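# Hang a headset on its stand using two arms

## Task

Place the headset upright on the stand's arm, hooked by the crown of its headband in the space between the post and the lip, and leave it hanging still. Most of its weight must rest directly on the stand's arm, not carried through the cable, and the robot may hold at most a small share. At the end nothing except the robot, the stand and the cable may be touching the headset. The stand must stay upright with all of it on the table. The cable's loose end must finish above the table and inside its edges, and it must never drop far below the tabletop or stick far past an edge at any moment, held or not, or the task fails. The two arms must not strike or squeeze each other hard; a hard squeeze ends the run as a failure and a hard strike may. Declare completion once the headset hangs at rest, and before that release it and move the grippers away.

## Robot and tools

Robot. Two arms, left_arm and right_arm, each with a two-finger gripper. Bases in the scene frame: left_arm at (-0.040, +0.336, 0) m with quat_wxyz (+0.999, 0, 0, -0.033); right_arm at (-0.034, -0.314, 0) m with quat_wxyz (+0.999, 0, 0, +0.038). The names are labels only and do not tell you which side of a picture an arm appears on.

Frame. One shared scene frame: origin on the tabletop midway between the arms, +x out over the table, +z up, left_arm on the +y side. Positions are in metres, orientations are quaternions written w first (qw, qx, qy, qz). On a gripper, the fingers extend along its local +z and spread apart along its local y. end_effector_position is the spot between the finger pads, under 1 cm back from the tips. Reported hand positions can be a little wrong, more so when an arm is stretched far.

Row format (used by both motion tools). One row is 16 numbers: left_arm x, y, z, qw, qx, qy, qz, opening, then right_arm x, y, z, qw, qx, qy, qz, opening. Both arms are always included. x, y, z and the quaternion are an absolute pose for that gripper in the scene frame, not an offset. Opening runs from -1 (closed) to +1 (fully open, 0.087 m). To hold something, command an opening below the reading grip_measured: about 0.02 under it grips firmly, a smaller gap grips gently. Fingers can push roughly 20 N per pad; closing fast can squeeze harder.

execute_actions(actions). actions is a list of up to 15 actions; each action is a list of up to 15 rows; each row runs for one control step of 1/30 s, and a shorter list repeats its final row to fill 15 steps. If any target lies over 0.6 m from that gripper's current position along any of its own axes, that action is rejected for both arms; if the first action fails this against the last reported state, or anything is malformed, the whole call does nothing. Every step the controller limits each commanded pose to within 70 mm and 16 degrees of where the gripper actually is, so a distant target needs several actions. When position and orientation cannot both be met, position wins. To keep a gripper's orientation steady, repeat one fixed quaternion in every row instead of copying the reported one, which drifts. An empty list simply returns state and images.

move(target, speed, blocking). target is one row as above. Each gripper travels a straight line to its pose; both finish together, taking 0.5 to 10 s (a longer trip is cut off at 10 s). speed is the path's top speed in m/s, 0.002 to 0.5, default 0.25; rotation is capped at twice that value in rad/s. Grippers turn the short way. Paths ignore obstacles and the other arm, and the real gripper can lag, wander or overshoot the speed, especially near full reach. Faster contact hits harder, and aiming farther beyond a contact pushes harder. blocking=false returns after 0.5 s while motion continues; then use wait or stop before sending other motion. The reply adds a move: line giving the outcome (done, off_target, moving, held, fault) and any limits: limits=paced means the sent pose was clipped; limits=held means a check blocked some steps, after which the arm may jump ahead fast. Each gripper's distance from its pose is listed.

wait(seconds): 0 to 10; lets the simulation run with last commands held, ending early if a running move finishes. stop(): brakes a running move, needing some room. zoom_image(camera, region): camera is cam_high, cam_low, cam_left_wrist or cam_right_wrist; region is [x0, y0, x1, y1] pixels from the top-left, at most 504 by 504. read_manual(section): returns URDF licence text ("licences"). finished_scene(scene): pass the current scene number to end it; irreversible.

Results. The state line shows each gripper's position and quaternion. "Hand target" lines show where the controller is now steering each gripper. grip_measured is the finger gap on the command scale; the final Joint positions value is the gap in metres; readings may be off by about 1 mm. Joint torques include offsets and noise. "pose unreachable" means a clearance check altered or blocked that arm's command. FAULT lines mark arm stops. MOTOR HOT appears at 75 °C; at 90 °C the arm halts for 10 seconds; at 100 °C it goes limp and drops. Joint friction can leave a gripper up to about 31 mm from its command, and tiny commands may not move it. For an idle arm, resend its full last reported pose and desired opening each call.

Cameras. Four 504x504 images arrive in order cam_high, cam_low, cam_left_wrist, cam_right_wrist; calibrations (K, distortion, T_world_to_cam) are approximate. Wrist camera frame: +z forward, +x right, +y down.

Cautions. Keep the arms from colliding or pressing together. Never let the cable's free end hang off or far below the table. Do not tip the stand or knock anything off. Avoid fast closes, drops, slips and slams. Occasional brief disturbances may tug a held part. Open the fingers and withdraw once the headset hangs on its own.

Each tool is called after "Call:" as name(argument=value, ...), one argument or row to a line, values as JSON.

## Session

Call:
execute_actions(
  actions=[],
)

Scene clock: 0.00 s.
left_arm: end_effector_position=(+0.5045, +0.4050, +0.3685) grip_measured=+0.996 end_effector_quat_wxyz=(+0.634, +0.395, +0.566, +0.349) | right_arm: end_effector_position=(+0.1016, -0.0000, +0.1610) grip_measured=+1.000 end_effector_quat_wxyz=(+0.129, +0.331, +0.824, +0.440)
Joint positions: left_arm=[0.203 1.658 1.412 0.294 0.241 1.101 0.087] | right_arm=[ 1.073  1.019  0.639 -0.252  0.199  1.812  0.087]
Joint velocities: left_arm=[ 0.002  0.012  0.002  0.022  0.051 -0.007  0.001] | right_arm=[-0.017 -0.007  0.007  0.022 -0.081 -0.022  0.   ]
Joint torques (N m, as the arm reports them, + toward a larger angle): no reading
Hand target (left_arm): +0.504, +0.405, +0.368; +0.634, +0.395, +0.566, +0.349
Hand target (right_arm): +0.102, -0.000, +0.161; +0.129, +0.331, +0.824, +0.440
camera_calibration (this result's frames):
cam_left_wrist: T_world_to_cam=[[-0.0204496, -0.448738, -0.893429, 0.517694], [-0.682468, 0.659304, -0.315524, 0.22183], [0.73063, 0.603284, -0.319732, -0.357963], [0, 0, 0, 1]] pos_world=[0.423517, 0.302009, 0.418063]
cam_right_wrist: T_world_to_cam=[[-0.436909, -0.389802, -0.810657, 0.174307], [-0.872035, -0.0374694, 0.488007, 0.0366166], [-0.220601, 0.920136, -0.32355, 0.216807], [0, 0, 0, 1]] pos_world=[0.155915, -0.130175, 0.193582]

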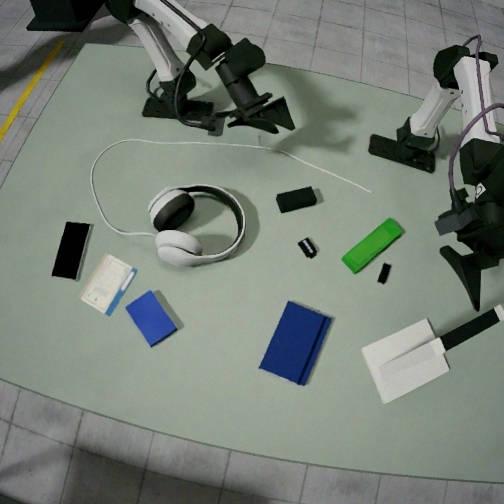

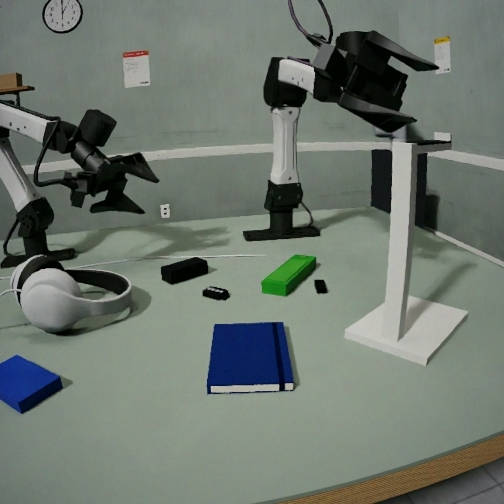

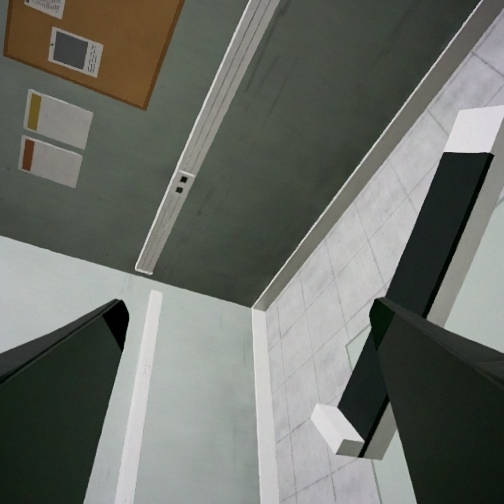

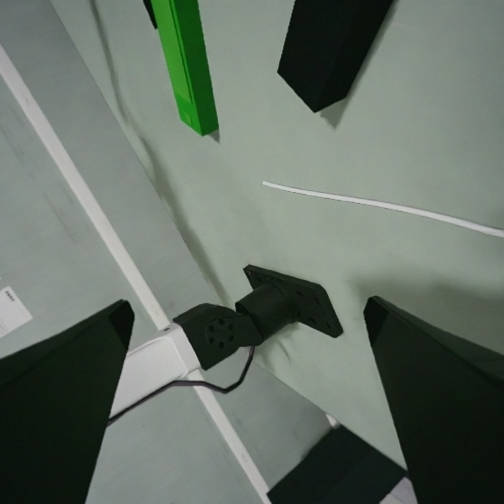

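Call:
move(
  target=[0.3,0.2,0.33,0.4,0.2,0.89,0,0.2,0.1,-0.3,0.25,0.4,0,0.9,0,1],
)

Call:
move(
  target=[0.34,-0.055,0.1,0.173,0.12,0.978,-0.021,0.2,0.1,-0.3,0.25,0.4,0,0.9,0,1],
)

Scene clock: 25.33 s.
left_arm: end_effector_position=(+0.3044, +0.1971, +0.3260) grip_measured=+0.200 end_effector_quat_wxyz=(+0.402, +0.195, +0.895, +0.000) | right_arm: end_effector_position=(+0.1057, -0.2974, +0.2388) grip_measured=+1.000 end_effector_quat_wxyz=(+0.396, +0.000, +0.918, -0.009)
Joint positions: left_arm=[-0.411  1.558  1.947 -1.15  -0.193  0.033  0.052] | right_arm=[ 0.386  0.647  1.151 -1.323  0.347  0.325  0.087]
Joint velocities: left_arm=[ 0.002  0.027  0.007  0.007 -0.022 -0.007 -0.   ] | right_arm=[-0.007  0.017 -0.002  0.037 -0.066 -0.051  0.   ]
Joint torques (N m, as the arm reports them, + toward a larger angle): left_arm=[-0.96 -5.77  9.79  1.33 -0.04 -0.12] | right_arm=[-1.02  0.71  7.24  1.89  0.06  0.01]
Hand target (left_arm): +0.304, +0.193, +0.329; +0.401, +0.195, +0.895, -0.006
Hand target (right_arm): +0.105, -0.298, +0.248; +0.413, +0.001, +0.911, -0.000
Off the commanded pose (left_arm): 0.007 m, 1 deg.
Off the commanded pose (right_arm): 0.013 m, 2 deg.
move: off_target (right_arm)
camera_calibration (this result's frames):
cam_left_wrist: T_world_to_cam=[[-0.355133, -0.924096, -0.141165, 0.332669], [-0.934812, 0.351509, 0.0506809, 0.227038], [0.00278686, 0.149961, -0.988688, 0.429101], [0, 0, 0, 1]] pos_world=[0.329184, 0.163264, 0.459701]
cam_right_wrist: T_world_to_cam=[[-0.0114126, -0.999835, 0.0141052, -0.300136], [-0.999527, 0.0118098, 0.028406, 0.12893], [-0.0285679, -0.0137743, -0.999497, 0.379841], [0, 0, 0, 1]] pos_world=[0.136295, -0.296377, 0.380221]

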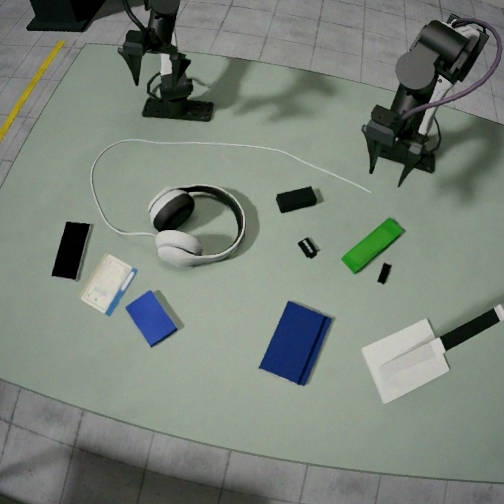

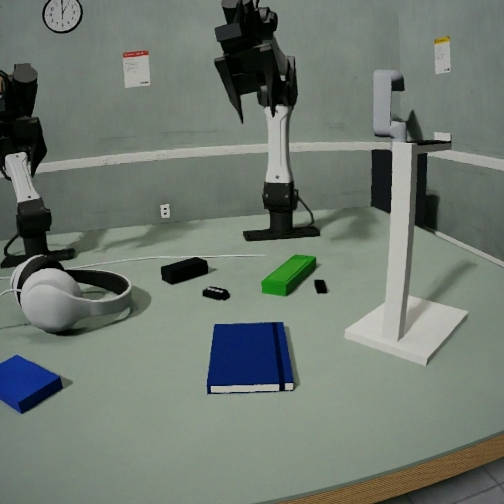

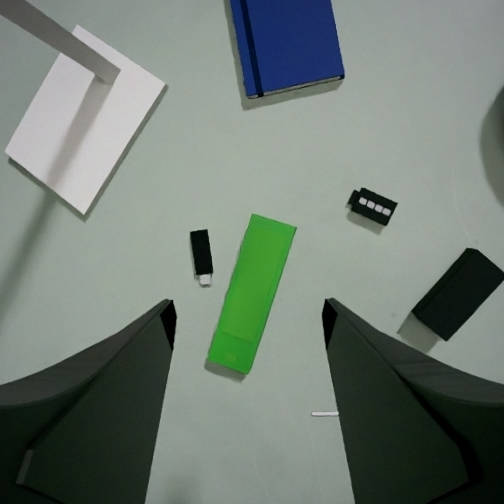

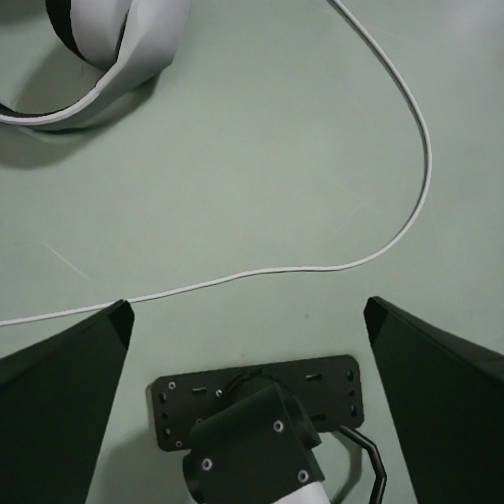

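Scene clock: 27.43 s.
left_arm: end_effector_position=(+0.3418, -0.0529, +0.0860) grip_measured=+0.200 end_effector_quat_wxyz=(+0.202, +0.120, +0.971, -0.043) | right_arm: end_effector_position=(+0.1043, -0.2973, +0.2425) grip_measured=+1.000 end_effector_quat_wxyz=(+0.396, -0.002, +0.918, -0.004)
Joint positions: left_arm=[-0.751  2.683  2.858 -1.374 -0.19  -0.535  0.052] | right_arm=[ 0.364  0.647  1.168 -1.329  0.322  0.307  0.087]
Joint velocities: left_arm=[ 0.017 -0.002  0.002 -0.037 -0.007 -0.037 -0.001] | right_arm=[ 0.012  0.017 -0.012  0.066 -0.037 -0.081  0.   ]
Joint torques (N m, as the arm reports them, + toward a larger angle): left_arm=[ -0.61 -17.89   9.78   0.7   -0.1   -0.11] | right_arm=[-0.98  0.96  7.37  1.67  0.05 -0.07]
Hand target (left_arm): +0.340, -0.054, +0.095; +0.205, +0.117, +0.971, -0.050
Hand target (right_arm): +0.100, -0.300, +0.250; +0.407, -0.000, +0.914, -0.000
Off the commanded pose (left_arm): 0.014 m, 4 deg.
Off the commanded pose (right_arm): 0.009 m, 1 deg.
elbow stopped short (left arm): the move would have taken joint 3 (elbow) straighter than the controller allows; a more bent joint 3 avoids this.
move: off_target (left_arm)
camera_calibration (this result's frames):
cam_left_wrist: T_world_to_cam=[[-0.250552, -0.966775, 0.0506996, 0.0265127], [-0.865654, 0.247177, 0.43537, 0.299847], [-0.433436, 0.0651944, -0.898823, 0.366015], [0, 0, 0, 1]] pos_world=[0.424851, -0.0723457, 0.197094]
cam_right_wrist: T_world_to_cam=[[-0.00368692, -0.999973, 0.00629192, -0.299108], [-0.999626, 0.00385591, 0.0270614, 0.125366], [-0.0270849, -0.0061898, -0.999614, 0.385681], [0, 0, 0, 1]] pos_world=[0.134662, -0.297197, 0.384021]

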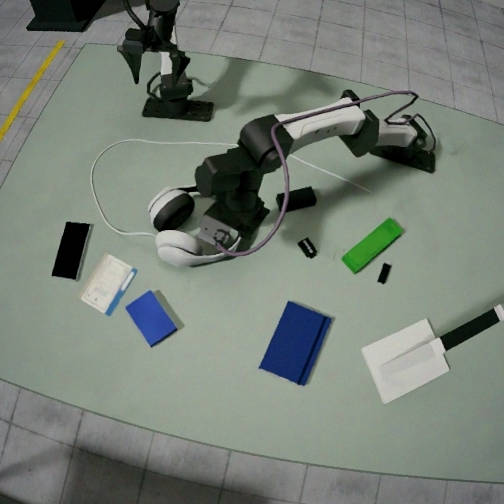

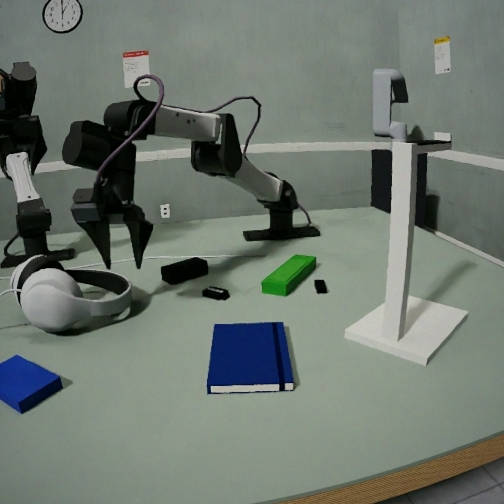

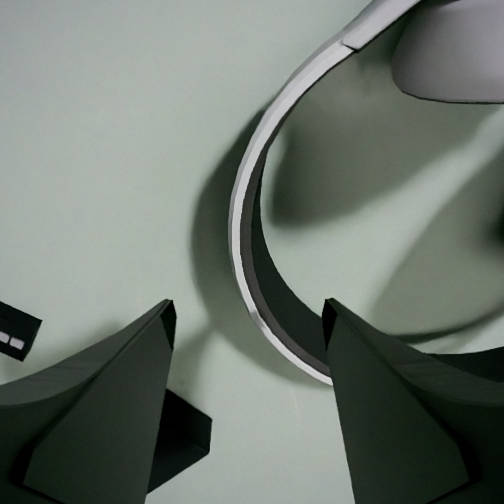

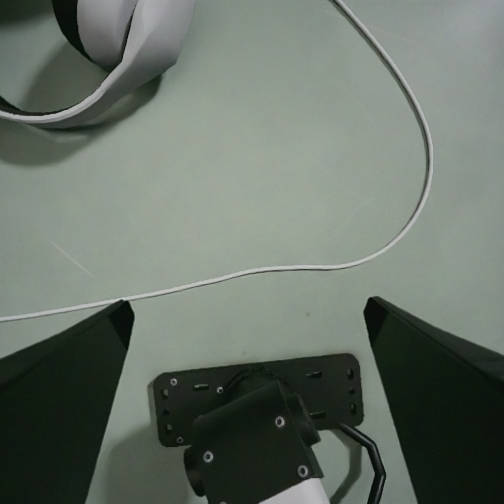

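Call:
move(
  target=[0.354,-0.056,0.032,0.2,0.12,0.972,-0.03,0.2,0.1,-0.3,0.25,0.4,0,0.9,0,1],
  speed=0.06,
)

Call:
move(
  target=[0.354,-0.056,0.032,0.2,0.12,0.972,-0.03,-1,0.1,-0.3,0.25,0.4,0,0.9,0,1],
)

Call:
move(
  target=[0.31,0.0,0.04,0.2,0.12,0.972,-0.03,-1,0.1,-0.3,0.25,0.4,0,0.9,0,1],
  speed=0.08,
)

Call:
move(
  target=[0.31,0.0,0.03,0.05,0.122,0.991,-0.006,-0.3,0.1,-0.3,0.25,0.4,0,0.9,0,1],
  speed=0.1,
)

Scene clock: 40.20 s.
left_arm: end_effector_position=(+0.3494, -0.0591, +0.0290) grip_measured=+0.200 end_effector_quat_wxyz=(+0.192, +0.121, +0.973, -0.030) | right_arm: end_effector_position=(+0.1042, -0.2973, +0.2425) grip_measured=+1.000 end_effector_quat_wxyz=(+0.396, -0.002, +0.918, -0.004)
Joint positions: left_arm=[-0.751  2.688  2.638 -1.18  -0.198 -0.535  0.052] | right_arm=[ 0.364  0.647  1.168 -1.329  0.321  0.307  0.087]
Joint velocities: left_arm=[ 0.002  0.002 -0.002 -0.022 -0.037 -0.022  0.001] | right_arm=[-0.022 -0.007 -0.037  0.022  0.007  0.037  0.   ]
Joint torques (N m, as the arm reports them, + toward a larger angle): left_arm=[  0.28 -19.45   5.56   1.    -0.24   0.08] | right_arm=[-1.03  0.95  7.28  1.66  0.03 -0.03]
Hand target (left_arm): +0.354, -0.056, +0.032; +0.199, +0.120, +0.972, -0.029
Hand target (right_arm): +0.100, -0.300, +0.250; +0.406, -0.000, +0.914, -0.000
Off the commanded pose (left_arm): 0.006 m, 1 deg.
Off the commanded pose (right_arm): 0.009 m, 1 deg.
move: done
camera_calibration (this result's frames):
cam_left_wrist: T_world_to_cam=[[-0.246987, -0.968618, 0.0278637, 0.0246783], [-0.85902, 0.232166, 0.456271, 0.328912], [-0.448421, 0.0887575, -0.889405, 0.324866], [0, 0, 0, 1]] pos_world=[0.434314, -0.0812925, 0.138177]
cam_right_wrist: T_world_to_cam=[[-0.00342262, -0.999976, 0.0060429, -0.299013], [-0.999624, 0.00358566, 0.0271799, 0.125239], [-0.0272009, -0.0059476, -0.999612, 0.385752], [0, 0, 0, 1]] pos_world=[0.134661, -0.29716, 0.384006]

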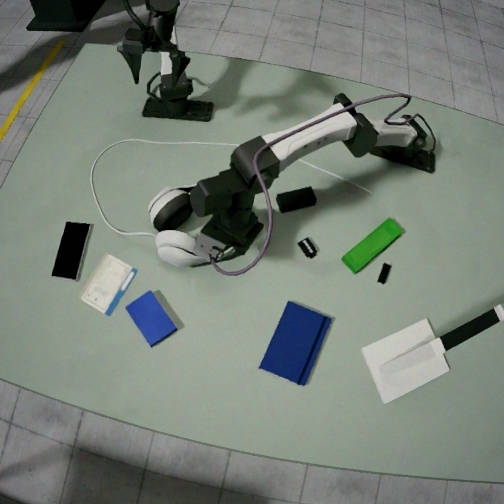

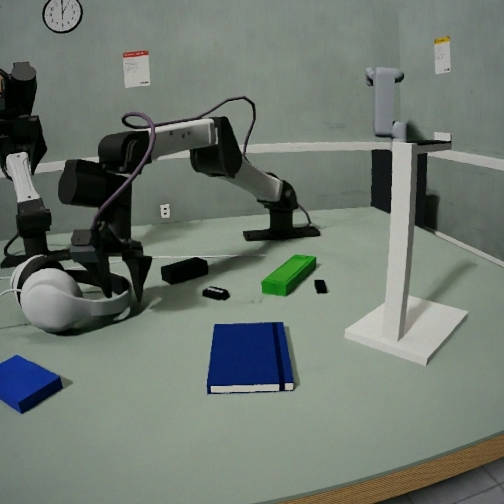

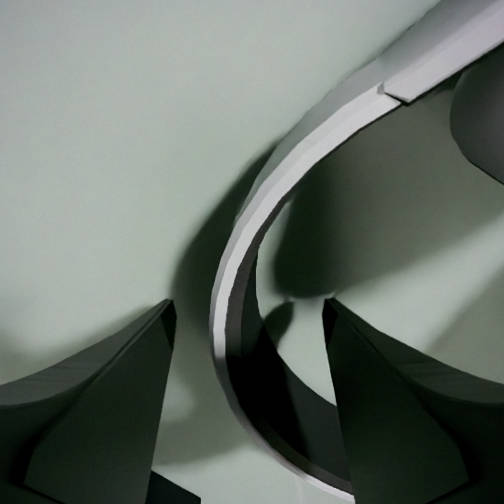

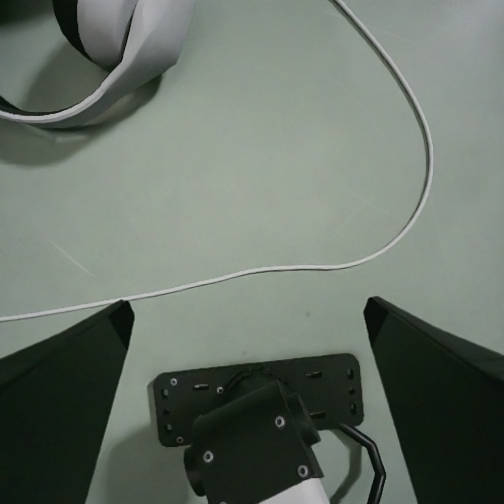

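Scene clock: 40.90 s.
left_arm: end_effector_position=(+0.3515, -0.0592, +0.0295) grip_measured=-0.727 end_effector_quat_wxyz=(+0.195, +0.117, +0.973, -0.032) | right_arm: end_effector_position=(+0.1042, -0.2973, +0.2425) grip_measured=+1.000 end_effector_quat_wxyz=(+0.396, -0.002, +0.918, -0.004)
Joint positions: left_arm=[-0.748  2.688  2.638 -1.174 -0.197 -0.54   0.012] | right_arm=[ 0.364  0.647  1.168 -1.329  0.321  0.307  0.087]
Joint velocities: left_arm=[ 0.017 -0.022  0.007 -0.066 -0.022  0.007 -0.001] | right_arm=[ 0.012 -0.012 -0.002 -0.037  0.007 -0.051  0.   ]
Joint torques (N m, as the arm reports them, + toward a larger angle): left_arm=[ -0.04 -19.37   5.79   0.92  -0.24   0.14] | right_arm=[-1.02  0.92  7.33  1.67  0.03 -0.02]
Hand target (left_arm): +0.354, -0.056, +0.032; +0.199, +0.120, +0.972, -0.029
Hand target (right_arm): +0.100, -0.300, +0.250; +0.406, -0.000, +0.914, -0.000
Off the commanded pose (left_arm): 0.005 m, 1 deg.
Off the commanded pose (right_arm): 0.009 m, 1 deg.
move: done
camera_calibration (this result's frames):
cam_left_wrist: T_world_to_cam=[[-0.239827, -0.970235, 0.0335665, 0.0222445], [-0.862409, 0.228797, 0.451556, 0.331712], [-0.445795, 0.0793474, -0.891611, 0.324893], [0, 0, 0, 1]] pos_world=[0.436242, -0.0800915, 0.139145]
cam_right_wrist: T_world_to_cam=[[-0.00342262, -0.999976, 0.0060429, -0.299013], [-0.999624, 0.00358566, 0.0271799, 0.125239], [-0.0272009, -0.0059476, -0.999612, 0.385752], [0, 0, 0, 1]] pos_world=[0.134661, -0.29716, 0.384006]

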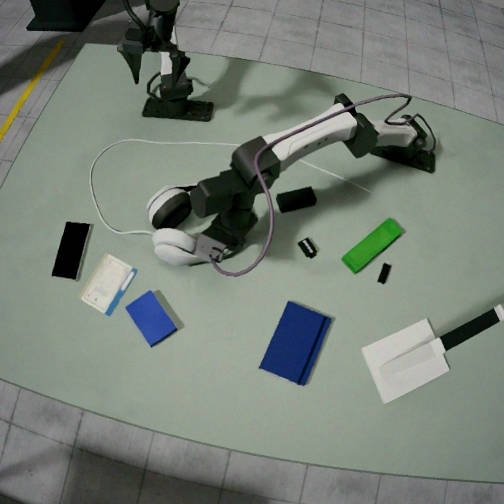

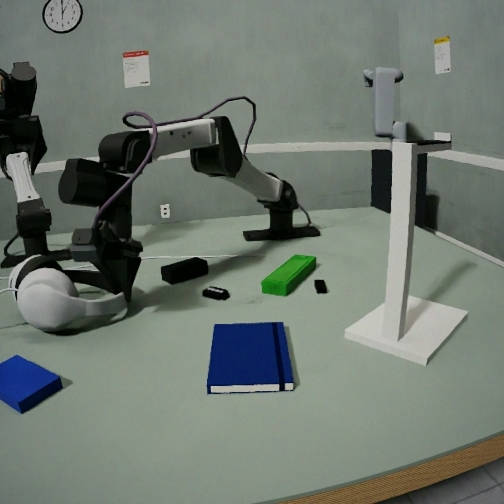

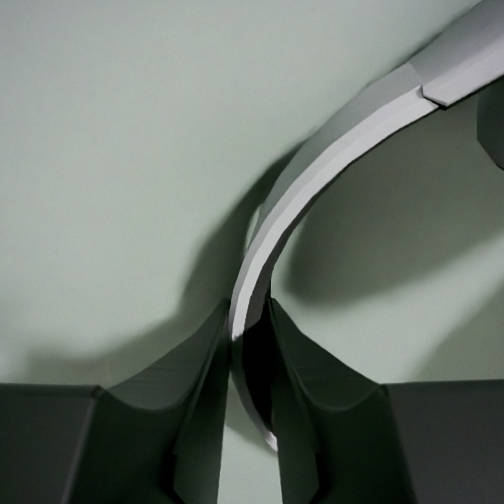

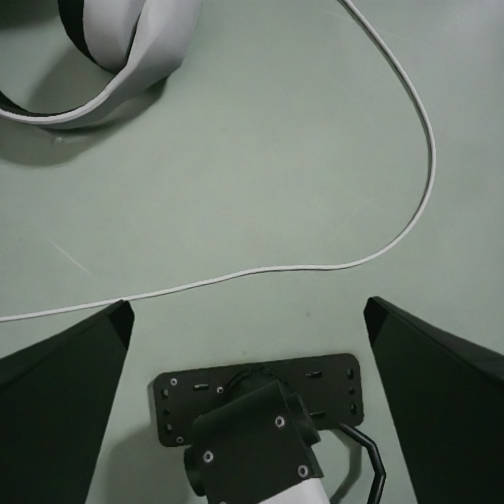

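Scene clock: 42.17 s.
left_arm: end_effector_position=(+0.3089, -0.0091, +0.0410) grip_measured=-0.758 end_effector_quat_wxyz=(+0.195, +0.113, +0.973, -0.038) | right_arm: end_effector_position=(+0.1042, -0.2973, +0.2425) grip_measured=+1.000 end_effector_quat_wxyz=(+0.396, -0.002, +0.918, -0.004)
Joint positions: left_arm=[-0.736  2.254  1.893 -0.854 -0.186 -0.538  0.011] | right_arm=[ 0.364  0.647  1.168 -1.329  0.321  0.307  0.087]
Joint velocities: left_arm=[ 0.002 -0.007 -0.017  0.007 -0.066  0.022  0.001] | right_arm=[-0.012  0.007 -0.002  0.007  0.022 -0.037  0.   ]
Joint torques (N m, as the arm reports them, + toward a larger angle): left_arm=[  0.07 -16.46   5.8    0.9   -0.3    0.25] | right_arm=[-1.01  0.93  7.34  1.66  0.04 -0.03]
Hand target (left_arm): +0.310, -0.002, +0.041; +0.200, +0.120, +0.972, -0.030
Hand target (right_arm): +0.100, -0.300, +0.250; +0.406, -0.000, +0.914, -0.000
Off the commanded pose (left_arm): 0.009 m, 1 deg.
Off the commanded pose (right_arm): 0.009 m, 1 deg.
move: done
camera_calibration (this result's frames):
cam_left_wrist: T_world_to_cam=[[-0.235047, -0.970839, 0.0471574, 0.0582526], [-0.862996, 0.230767, 0.449426, 0.278571], [-0.447203, 0.0649394, -0.892072, 0.312444], [0, 0, 0, 1]] pos_world=[0.393824, -0.0280211, 0.150778]
cam_right_wrist: T_world_to_cam=[[-0.00342262, -0.999976, 0.0060429, -0.299013], [-0.999624, 0.00358566, 0.0271799, 0.125239], [-0.0272009, -0.0059476, -0.999612, 0.385752], [0, 0, 0, 1]] pos_world=[0.134661, -0.29716, 0.384006]

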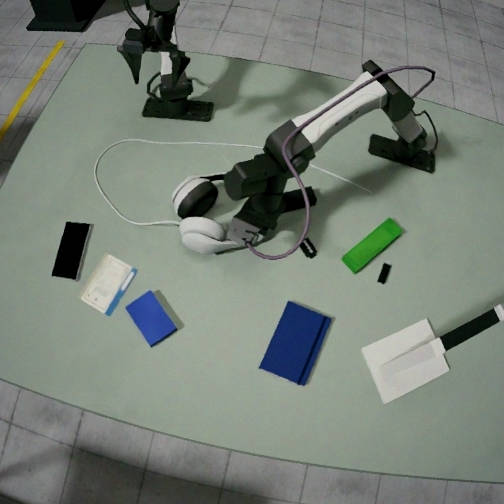

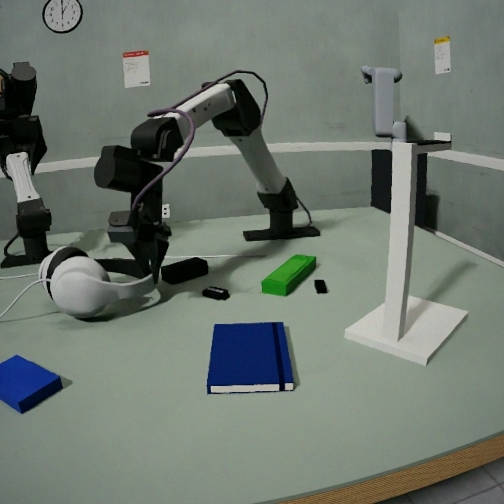

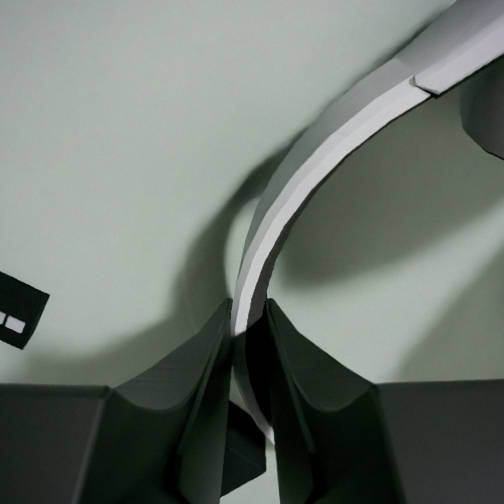

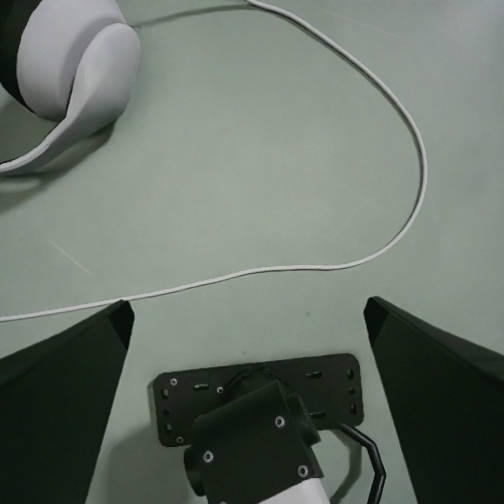

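Scene clock: 44.30 s.
left_arm: end_effector_position=(+0.3080, -0.0005, +0.0266) grip_measured=-0.300 end_effector_quat_wxyz=(+0.055, +0.119, +0.991, -0.004) | right_arm: end_effector_position=(+0.1042, -0.2973, +0.2424) grip_measured=+1.000 end_effector_quat_wxyz=(+0.396, -0.002, +0.918, -0.004)
Joint positions: left_arm=[-0.681  2.605  2.486 -1.359 -0.057 -0.506  0.031] | right_arm=[ 0.364  0.647  1.168 -1.329  0.321  0.307  0.087]
Joint velocities: left_arm=[ 0.012 -0.007  0.012 -0.051  0.022 -0.007 -0.   ] | right_arm=[-0.002  0.007 -0.002 -0.007  0.022  0.007  0.   ]
Joint torques (N m, as the arm reports them, + toward a larger angle): left_arm=[  0.15 -15.98   9.96   0.23  -0.02   0.09] | right_arm=[-0.98  0.95  7.36  1.67  0.03 -0.03]
Hand target (left_arm): +0.309, +0.001, +0.028; +0.051, +0.120, +0.991, -0.006
Hand target (right_arm): +0.100, -0.300, +0.250; +0.406, -0.000, +0.914, -0.000
Off the commanded pose (left_arm): 0.004 m, 1 deg.
Off the commanded pose (right_arm): 0.009 m, 1 deg.
move: done
camera_calibration (this result's frames):
cam_left_wrist: T_world_to_cam=[[-0.231796, -0.972699, 0.0112711, 0.0669992], [-0.705782, 0.17614, 0.686183, 0.227546], [-0.669435, 0.1511, -0.727342, 0.362723], [0, 0, 0, 1]] pos_world=[0.418948, -0.0297175, 0.106931]
cam_right_wrist: T_world_to_cam=[[-0.0034205, -0.999975, 0.00620673, -0.299085], [-0.999615, 0.00359011, 0.0275242, 0.125087], [-0.0275458, -0.00611019, -0.999602, 0.385682], [0, 0, 0, 1]] pos_world=[0.13464, -0.29717, 0.383942]

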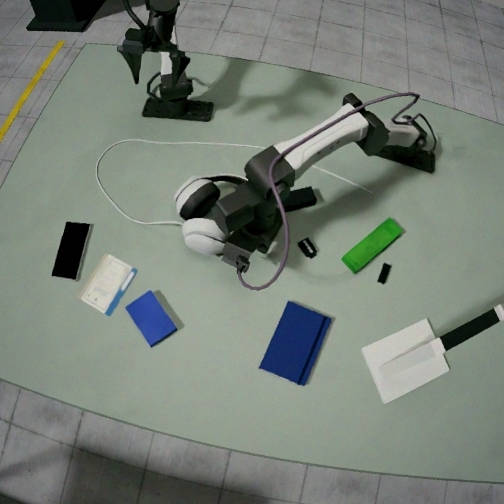

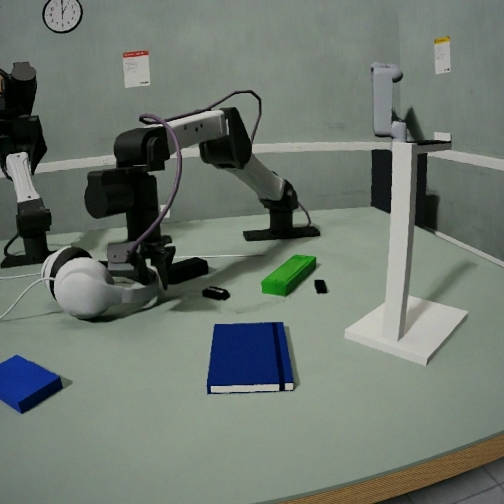

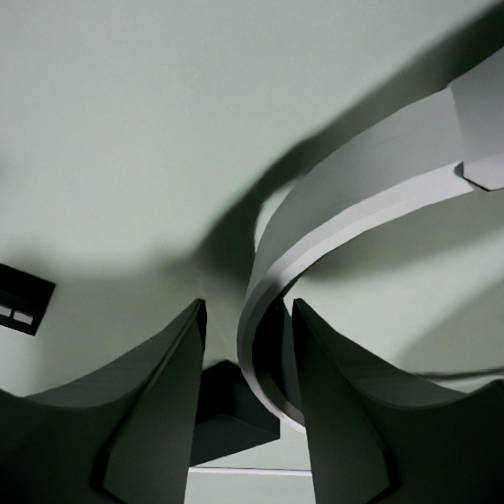

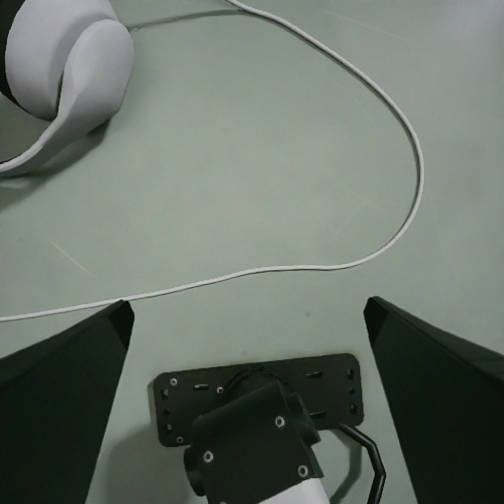

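Call:
move(
  target=[0.31,-0.004,0.03,0.05,0.122,0.991,-0.006,-1,0.1,-0.3,0.25,0.4,0,0.9,0,1],
)

Call:
move(
  target=[0.28,0.1,0.24,0.35,0.35,0.85,0.15,-1,0.1,-0.3,0.25,0.4,0,0.9,0,1],
  speed=0.14,
)

Call:
move(
  target=[0.27,0.3,0.36,0.553,0.735,0.103,0.372,-1,0.1,-0.3,0.25,0.4,0,0.9,0,1],
  speed=0.2,
)

Call:
move(
  target=[0.33,0.48,0.37,0.553,0.735,0.103,0.372,-1,0.1,-0.3,0.25,0.4,0,0.9,0,1],
  speed=0.14,
)

Scene clock: 52.77 s.
left_arm: end_effector_position=(+0.3096, -0.0044, +0.0298) grip_measured=-0.731 end_effector_quat_wxyz=(+0.052, +0.119, +0.992, -0.009) | right_arm: end_effector_position=(+0.1042, -0.2973, +0.2424) grip_measured=+1.000 end_effector_quat_wxyz=(+0.396, -0.002, +0.918, -0.004)
Joint positions: left_arm=[-0.681  2.645  2.577 -1.407 -0.047 -0.507  0.012] | right_arm=[ 0.364  0.647  1.168 -1.329  0.321  0.307  0.087]
Joint velocities: left_arm=[ 0.017  0.012  0.032 -0.051  0.051  0.037 -0.   ] | right_arm=[-0.012 -0.017 -0.007 -0.095  0.051 -0.037  0.   ]
Joint torques (N m, as the arm reports them, + toward a larger angle): left_arm=[ -0.41 -15.89   9.76   0.24  -0.13   0.07] | right_arm=[-1.01  0.93  7.33  1.67  0.03 -0.03]
Hand target (left_arm): +0.310, -0.004, +0.030; +0.051, +0.122, +0.991, -0.006
Hand target (right_arm): +0.100, -0.300, +0.250; +0.406, -0.000, +0.914, -0.000
Off the commanded pose (left_arm): 0.001 m, 1 deg.
Off the commanded pose (right_arm): 0.009 m, 1 deg.
move: done
camera_calibration (this result's frames):
cam_left_wrist: T_world_to_cam=[[-0.231196, -0.972672, 0.0214032, 0.0630767], [-0.701652, 0.181936, 0.6889, 0.22579], [-0.673968, 0.144253, -0.72454, 0.368079], [0, 0, 0, 1]] pos_world=[0.421082, -0.0328231, 0.109792]
cam_right_wrist: T_world_to_cam=[[-0.0034205, -0.999975, 0.00620673, -0.299085], [-0.999615, 0.00359011, 0.0275242, 0.125087], [-0.0275458, -0.00611019, -0.999602, 0.385682], [0, 0, 0, 1]] pos_world=[0.13464, -0.29717, 0.383942]

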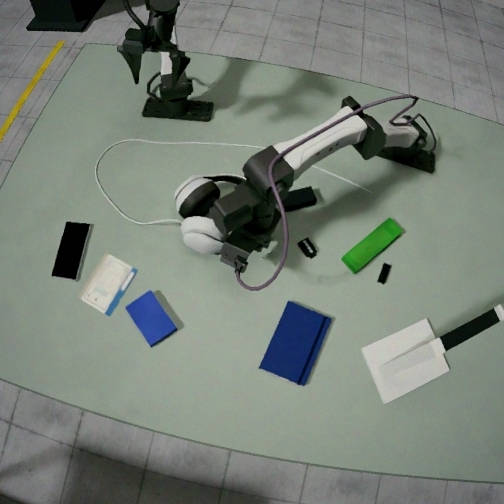

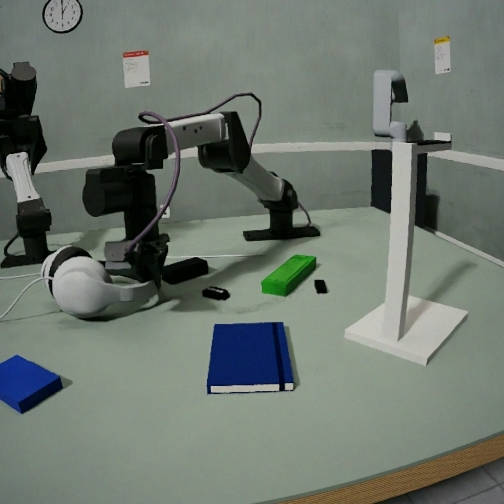

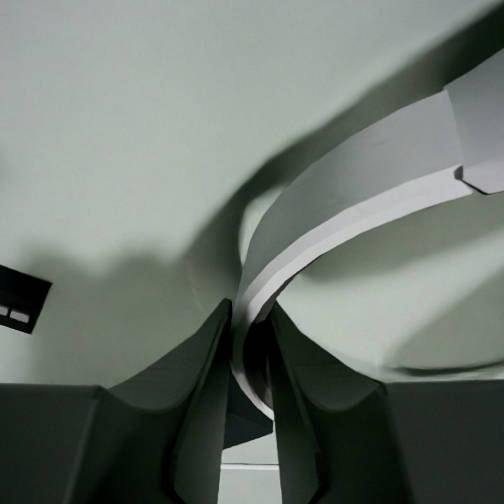

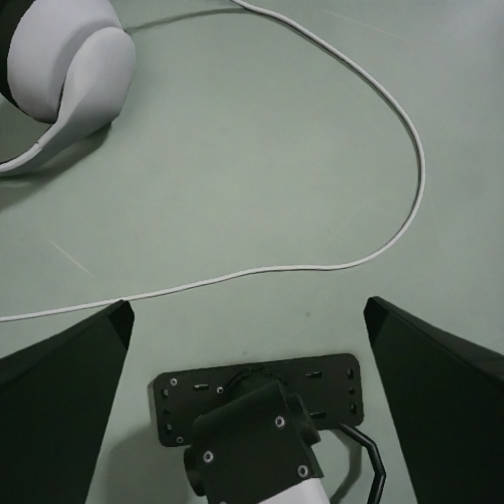

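Scene clock: 56.33 s.
left_arm: end_effector_position=(+0.2740, +0.1059, +0.2290) grip_measured=-0.775 end_effector_quat_wxyz=(+0.313, +0.370, +0.859, +0.165) | right_arm: end_effector_position=(+0.1042, -0.2973, +0.2424) grip_measured=+1.000 end_effector_quat_wxyz=(+0.396, -0.002, +0.918, -0.004)
Joint positions: left_arm=[-0.819  1.777  1.827 -1.155 -0.575  0.066  0.01 ] | right_arm=[ 0.364  0.647  1.168 -1.329  0.321  0.307  0.087]
Joint velocities: left_arm=[-0.007 -0.002 -0.007  0.007  0.007  0.037  0.001] | right_arm=[-0.007 -0.012  0.012 -0.022 -0.051  0.007  0.   ]
Joint torques (N m, as the arm reports them, + toward a larger angle): left_arm=[ -1.04 -12.95   7.39   1.55  -0.39  -0.15] | right_arm=[-1.    0.94  7.32  1.67  0.04 -0.03]
Hand target (left_arm): +0.279, +0.098, +0.244; +0.351, +0.354, +0.854, +0.148
Hand target (right_arm): +0.100, -0.300, +0.250; +0.406, -0.000, +0.914, -0.000
Off the commanded pose (left_arm): 0.014 m, 5 deg.
Off the commanded pose (right_arm): 0.009 m, 1 deg.
move: off_target (left_arm)
camera_calibration (this result's frames):
cam_left_wrist: T_world_to_cam=[[-0.538575, -0.678138, -0.500066, 0.330321], [-0.842452, 0.443655, 0.305688, 0.14219], [0.0145588, 0.585917, -0.81024, 0.256664], [0, 0, 0, 1]] pos_world=[0.293954, 0.0105364, 0.329676]
cam_right_wrist: T_world_to_cam=[[-0.0034205, -0.999975, 0.00620673, -0.299085], [-0.999615, 0.00359011, 0.0275242, 0.125087], [-0.0275458, -0.00611019, -0.999602, 0.385682], [0, 0, 0, 1]] pos_world=[0.13464, -0.29717, 0.383942]

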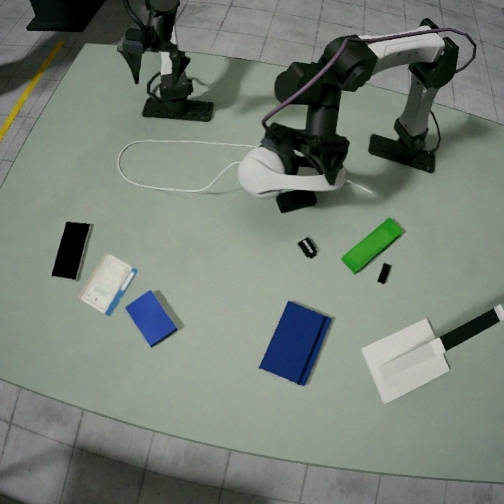

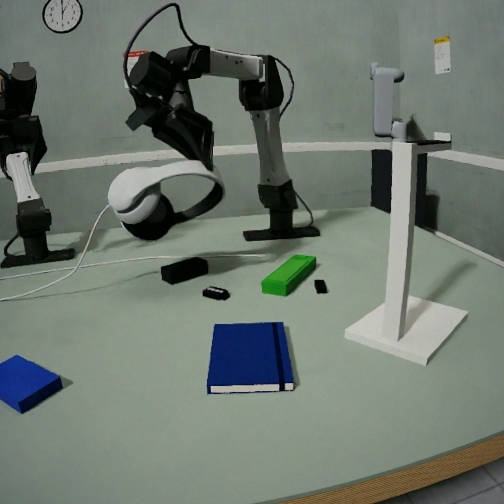

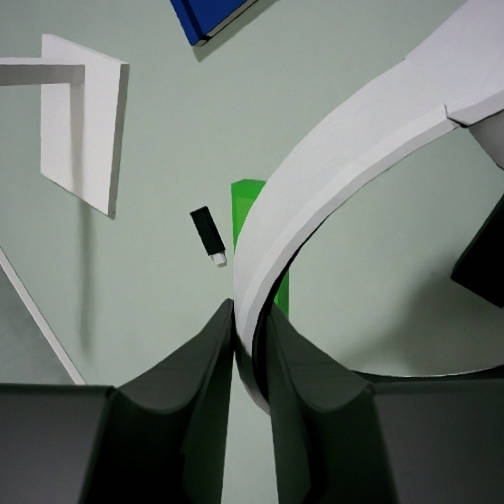

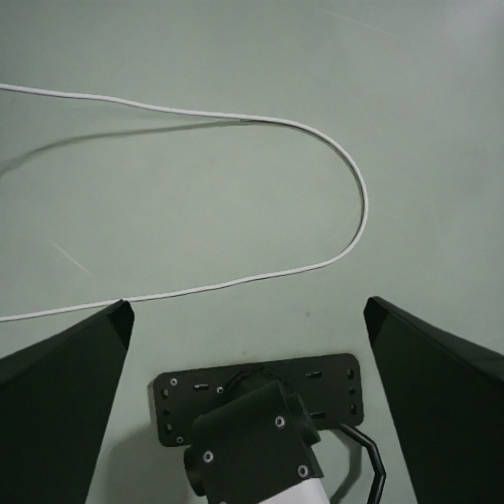

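Scene clock: 61.87 s.
left_arm: end_effector_position=(+0.2658, +0.3075, +0.3486) grip_measured=-0.783 end_effector_quat_wxyz=(+0.587, +0.710, +0.158, +0.354) | right_arm: end_effector_position=(+0.1042, -0.2973, +0.2424) grip_measured=+1.000 end_effector_quat_wxyz=(+0.396, -0.002, +0.918, -0.004)
Joint positions: left_arm=[ 0.495  0.873  0.805 -0.112  1.232  2.065  0.01 ] | right_arm=[ 0.364  0.647  1.168 -1.329  0.321  0.307  0.087]
Joint velocities: left_arm=[ 0.002 -0.007  0.022  0.037  0.037 -0.051 -0.   ] | right_arm=[ 0.007 -0.007 -0.002  0.022 -0.081  0.081  0.   ]
Joint torques (N m, as the arm reports them, + toward a larger angle): left_arm=[ 0.25 -0.77  8.58  2.11  0.29  0.2 ] | right_arm=[-1.03  0.94  7.34  1.67  0.03 -0.03]
Hand target (left_arm): +0.264, +0.307, +0.366; +0.578, +0.708, +0.113, +0.390
Hand target (right_arm): +0.100, -0.300, +0.250; +0.406, -0.000, +0.914, -0.000
Off the commanded pose (left_arm): 0.014 m, 8 deg.
Off the commanded pose (right_arm): 0.009 m, 1 deg.
joint sent to its limit (left arm) — the command would take joint 6 (wrist roll) past its upper limit, so that joint was sent only as far as its limit.
move: off_target (left_arm)
camera_calibration (this result's frames):
cam_left_wrist: T_world_to_cam=[[0.176064, 0.267175, -0.947428, 0.197743], [-0.0734073, 0.963346, 0.258023, -0.338342], [0.981638, 0.0241196, 0.189223, -0.197189], [0, 0, 0, 1]] pos_world=[0.133916, 0.277865, 0.31196]
cam_right_wrist: T_world_to_cam=[[-0.0034205, -0.999975, 0.00620673, -0.299085], [-0.999615, 0.00359011, 0.0275242, 0.125087], [-0.0275458, -0.00611019, -0.999602, 0.385682], [0, 0, 0, 1]] pos_world=[0.13464, -0.29717, 0.383942]

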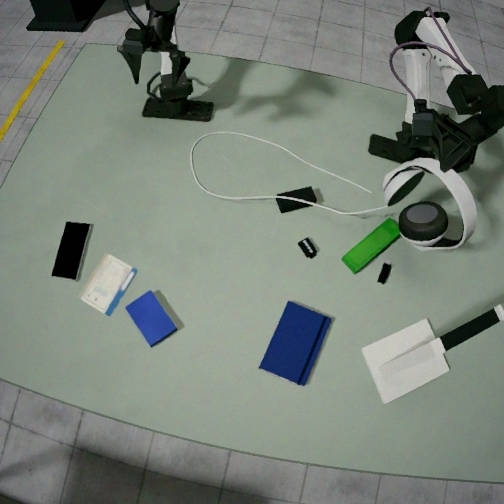

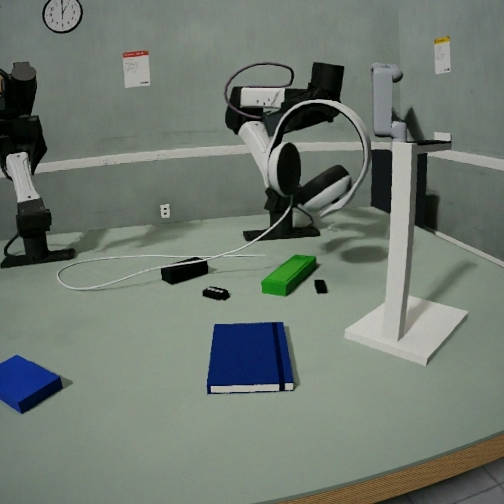

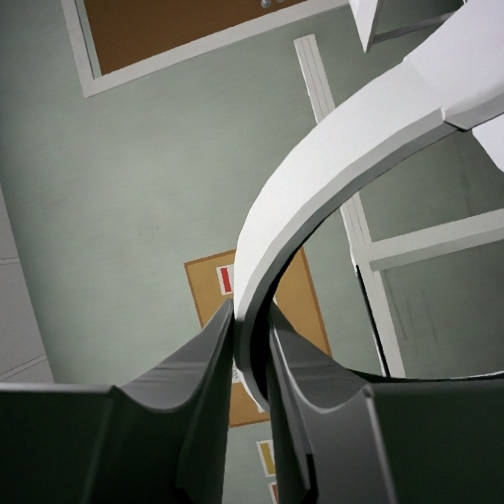

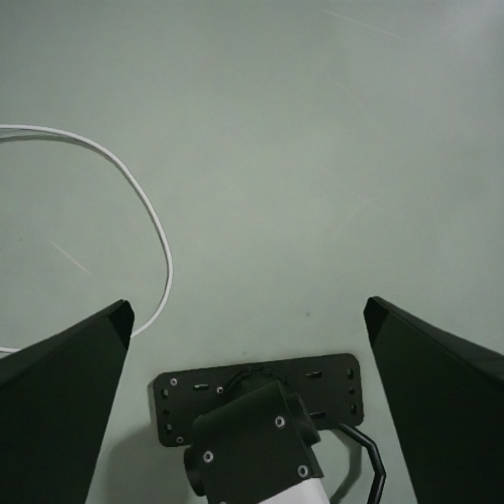

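Scene clock: 63.53 s.
left_arm: end_effector_position=(+0.3298, +0.4843, +0.3370) grip_measured=-0.783 end_effector_quat_wxyz=(+0.591, +0.682, +0.190, +0.386) | right_arm: end_effector_position=(+0.1042, -0.2973, +0.2424) grip_measured=+1.000 end_effector_quat_wxyz=(+0.396, -0.002, +0.918, -0.004)
Joint positions: left_arm=[0.902 1.471 1.083 0.198 1.556 2.068 0.009] | right_arm=[ 0.364  0.647  1.168 -1.329  0.321  0.307  0.087]
Joint velocities: left_arm=[-0.012 -0.007 -0.007 -0.007 -0.022 -0.051 -0.001] | right_arm=[ 0.012  0.022 -0.002 -0.139  0.051  0.007  0.   ]
Joint torques (N m, as the arm reports them, + toward a larger angle): left_arm=[-0.05 -7.54 12.52  1.72  0.32  0.16] | right_arm=[-1.03  0.93  7.35  1.67  0.03 -0.03]
Hand target (left_arm): +0.326, +0.481, +0.365; +0.567, +0.694, +0.132, +0.423
Hand target (right_arm): +0.100, -0.300, +0.250; +0.406, -0.000, +0.914, -0.000
Off the commanded pose (left_arm): 0.033 m, 13 deg.
Off the commanded pose (right_arm): 0.009 m, 1 deg.
joint sent to its limit (left arm) — the command would take joint 5 (wrist yaw) past its upper limit and joint 6 (wrist roll) past its upper limit, so those joints were sent only as far as their limits.
move: off_target (left_arm)
camera_calibration (this result's frames):
cam_left_wrist: T_world_to_cam=[[0.181384, 0.233879, -0.955197, 0.145204], [-0.165455, 0.96472, 0.204792, -0.453386], [0.969394, 0.120896, 0.213681, -0.313117], [0, 0, 0, 1]] pos_world=[0.202182, 0.441285, 0.298455]
cam_right_wrist: T_world_to_cam=[[-0.0034205, -0.999975, 0.00620673, -0.299085], [-0.999615, 0.00359011, 0.0275242, 0.125087], [-0.0275458, -0.00611019, -0.999602, 0.385682], [0, 0, 0, 1]] pos_world=[0.13464, -0.29717, 0.383942]

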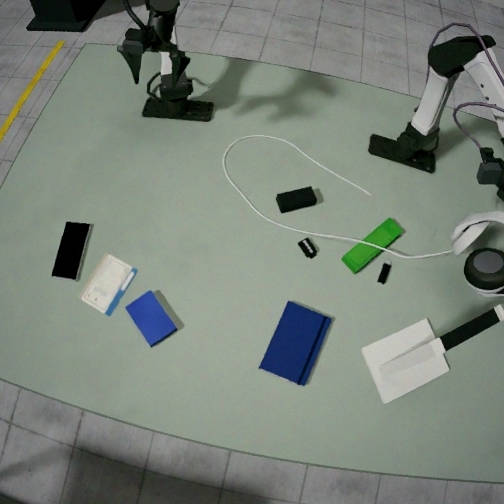

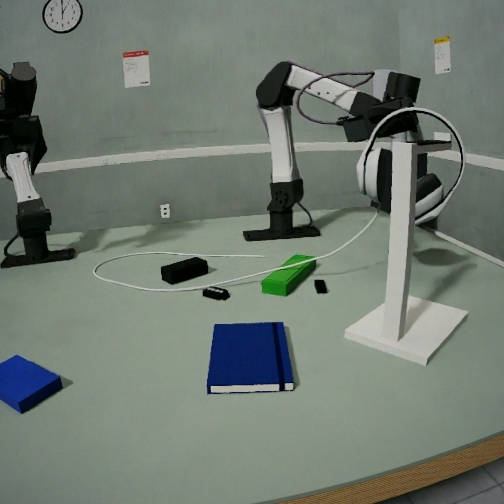

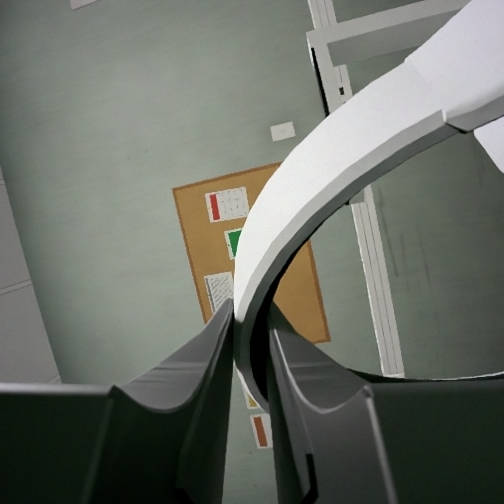

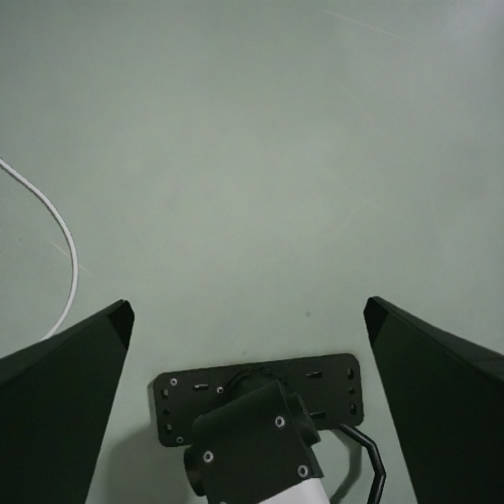

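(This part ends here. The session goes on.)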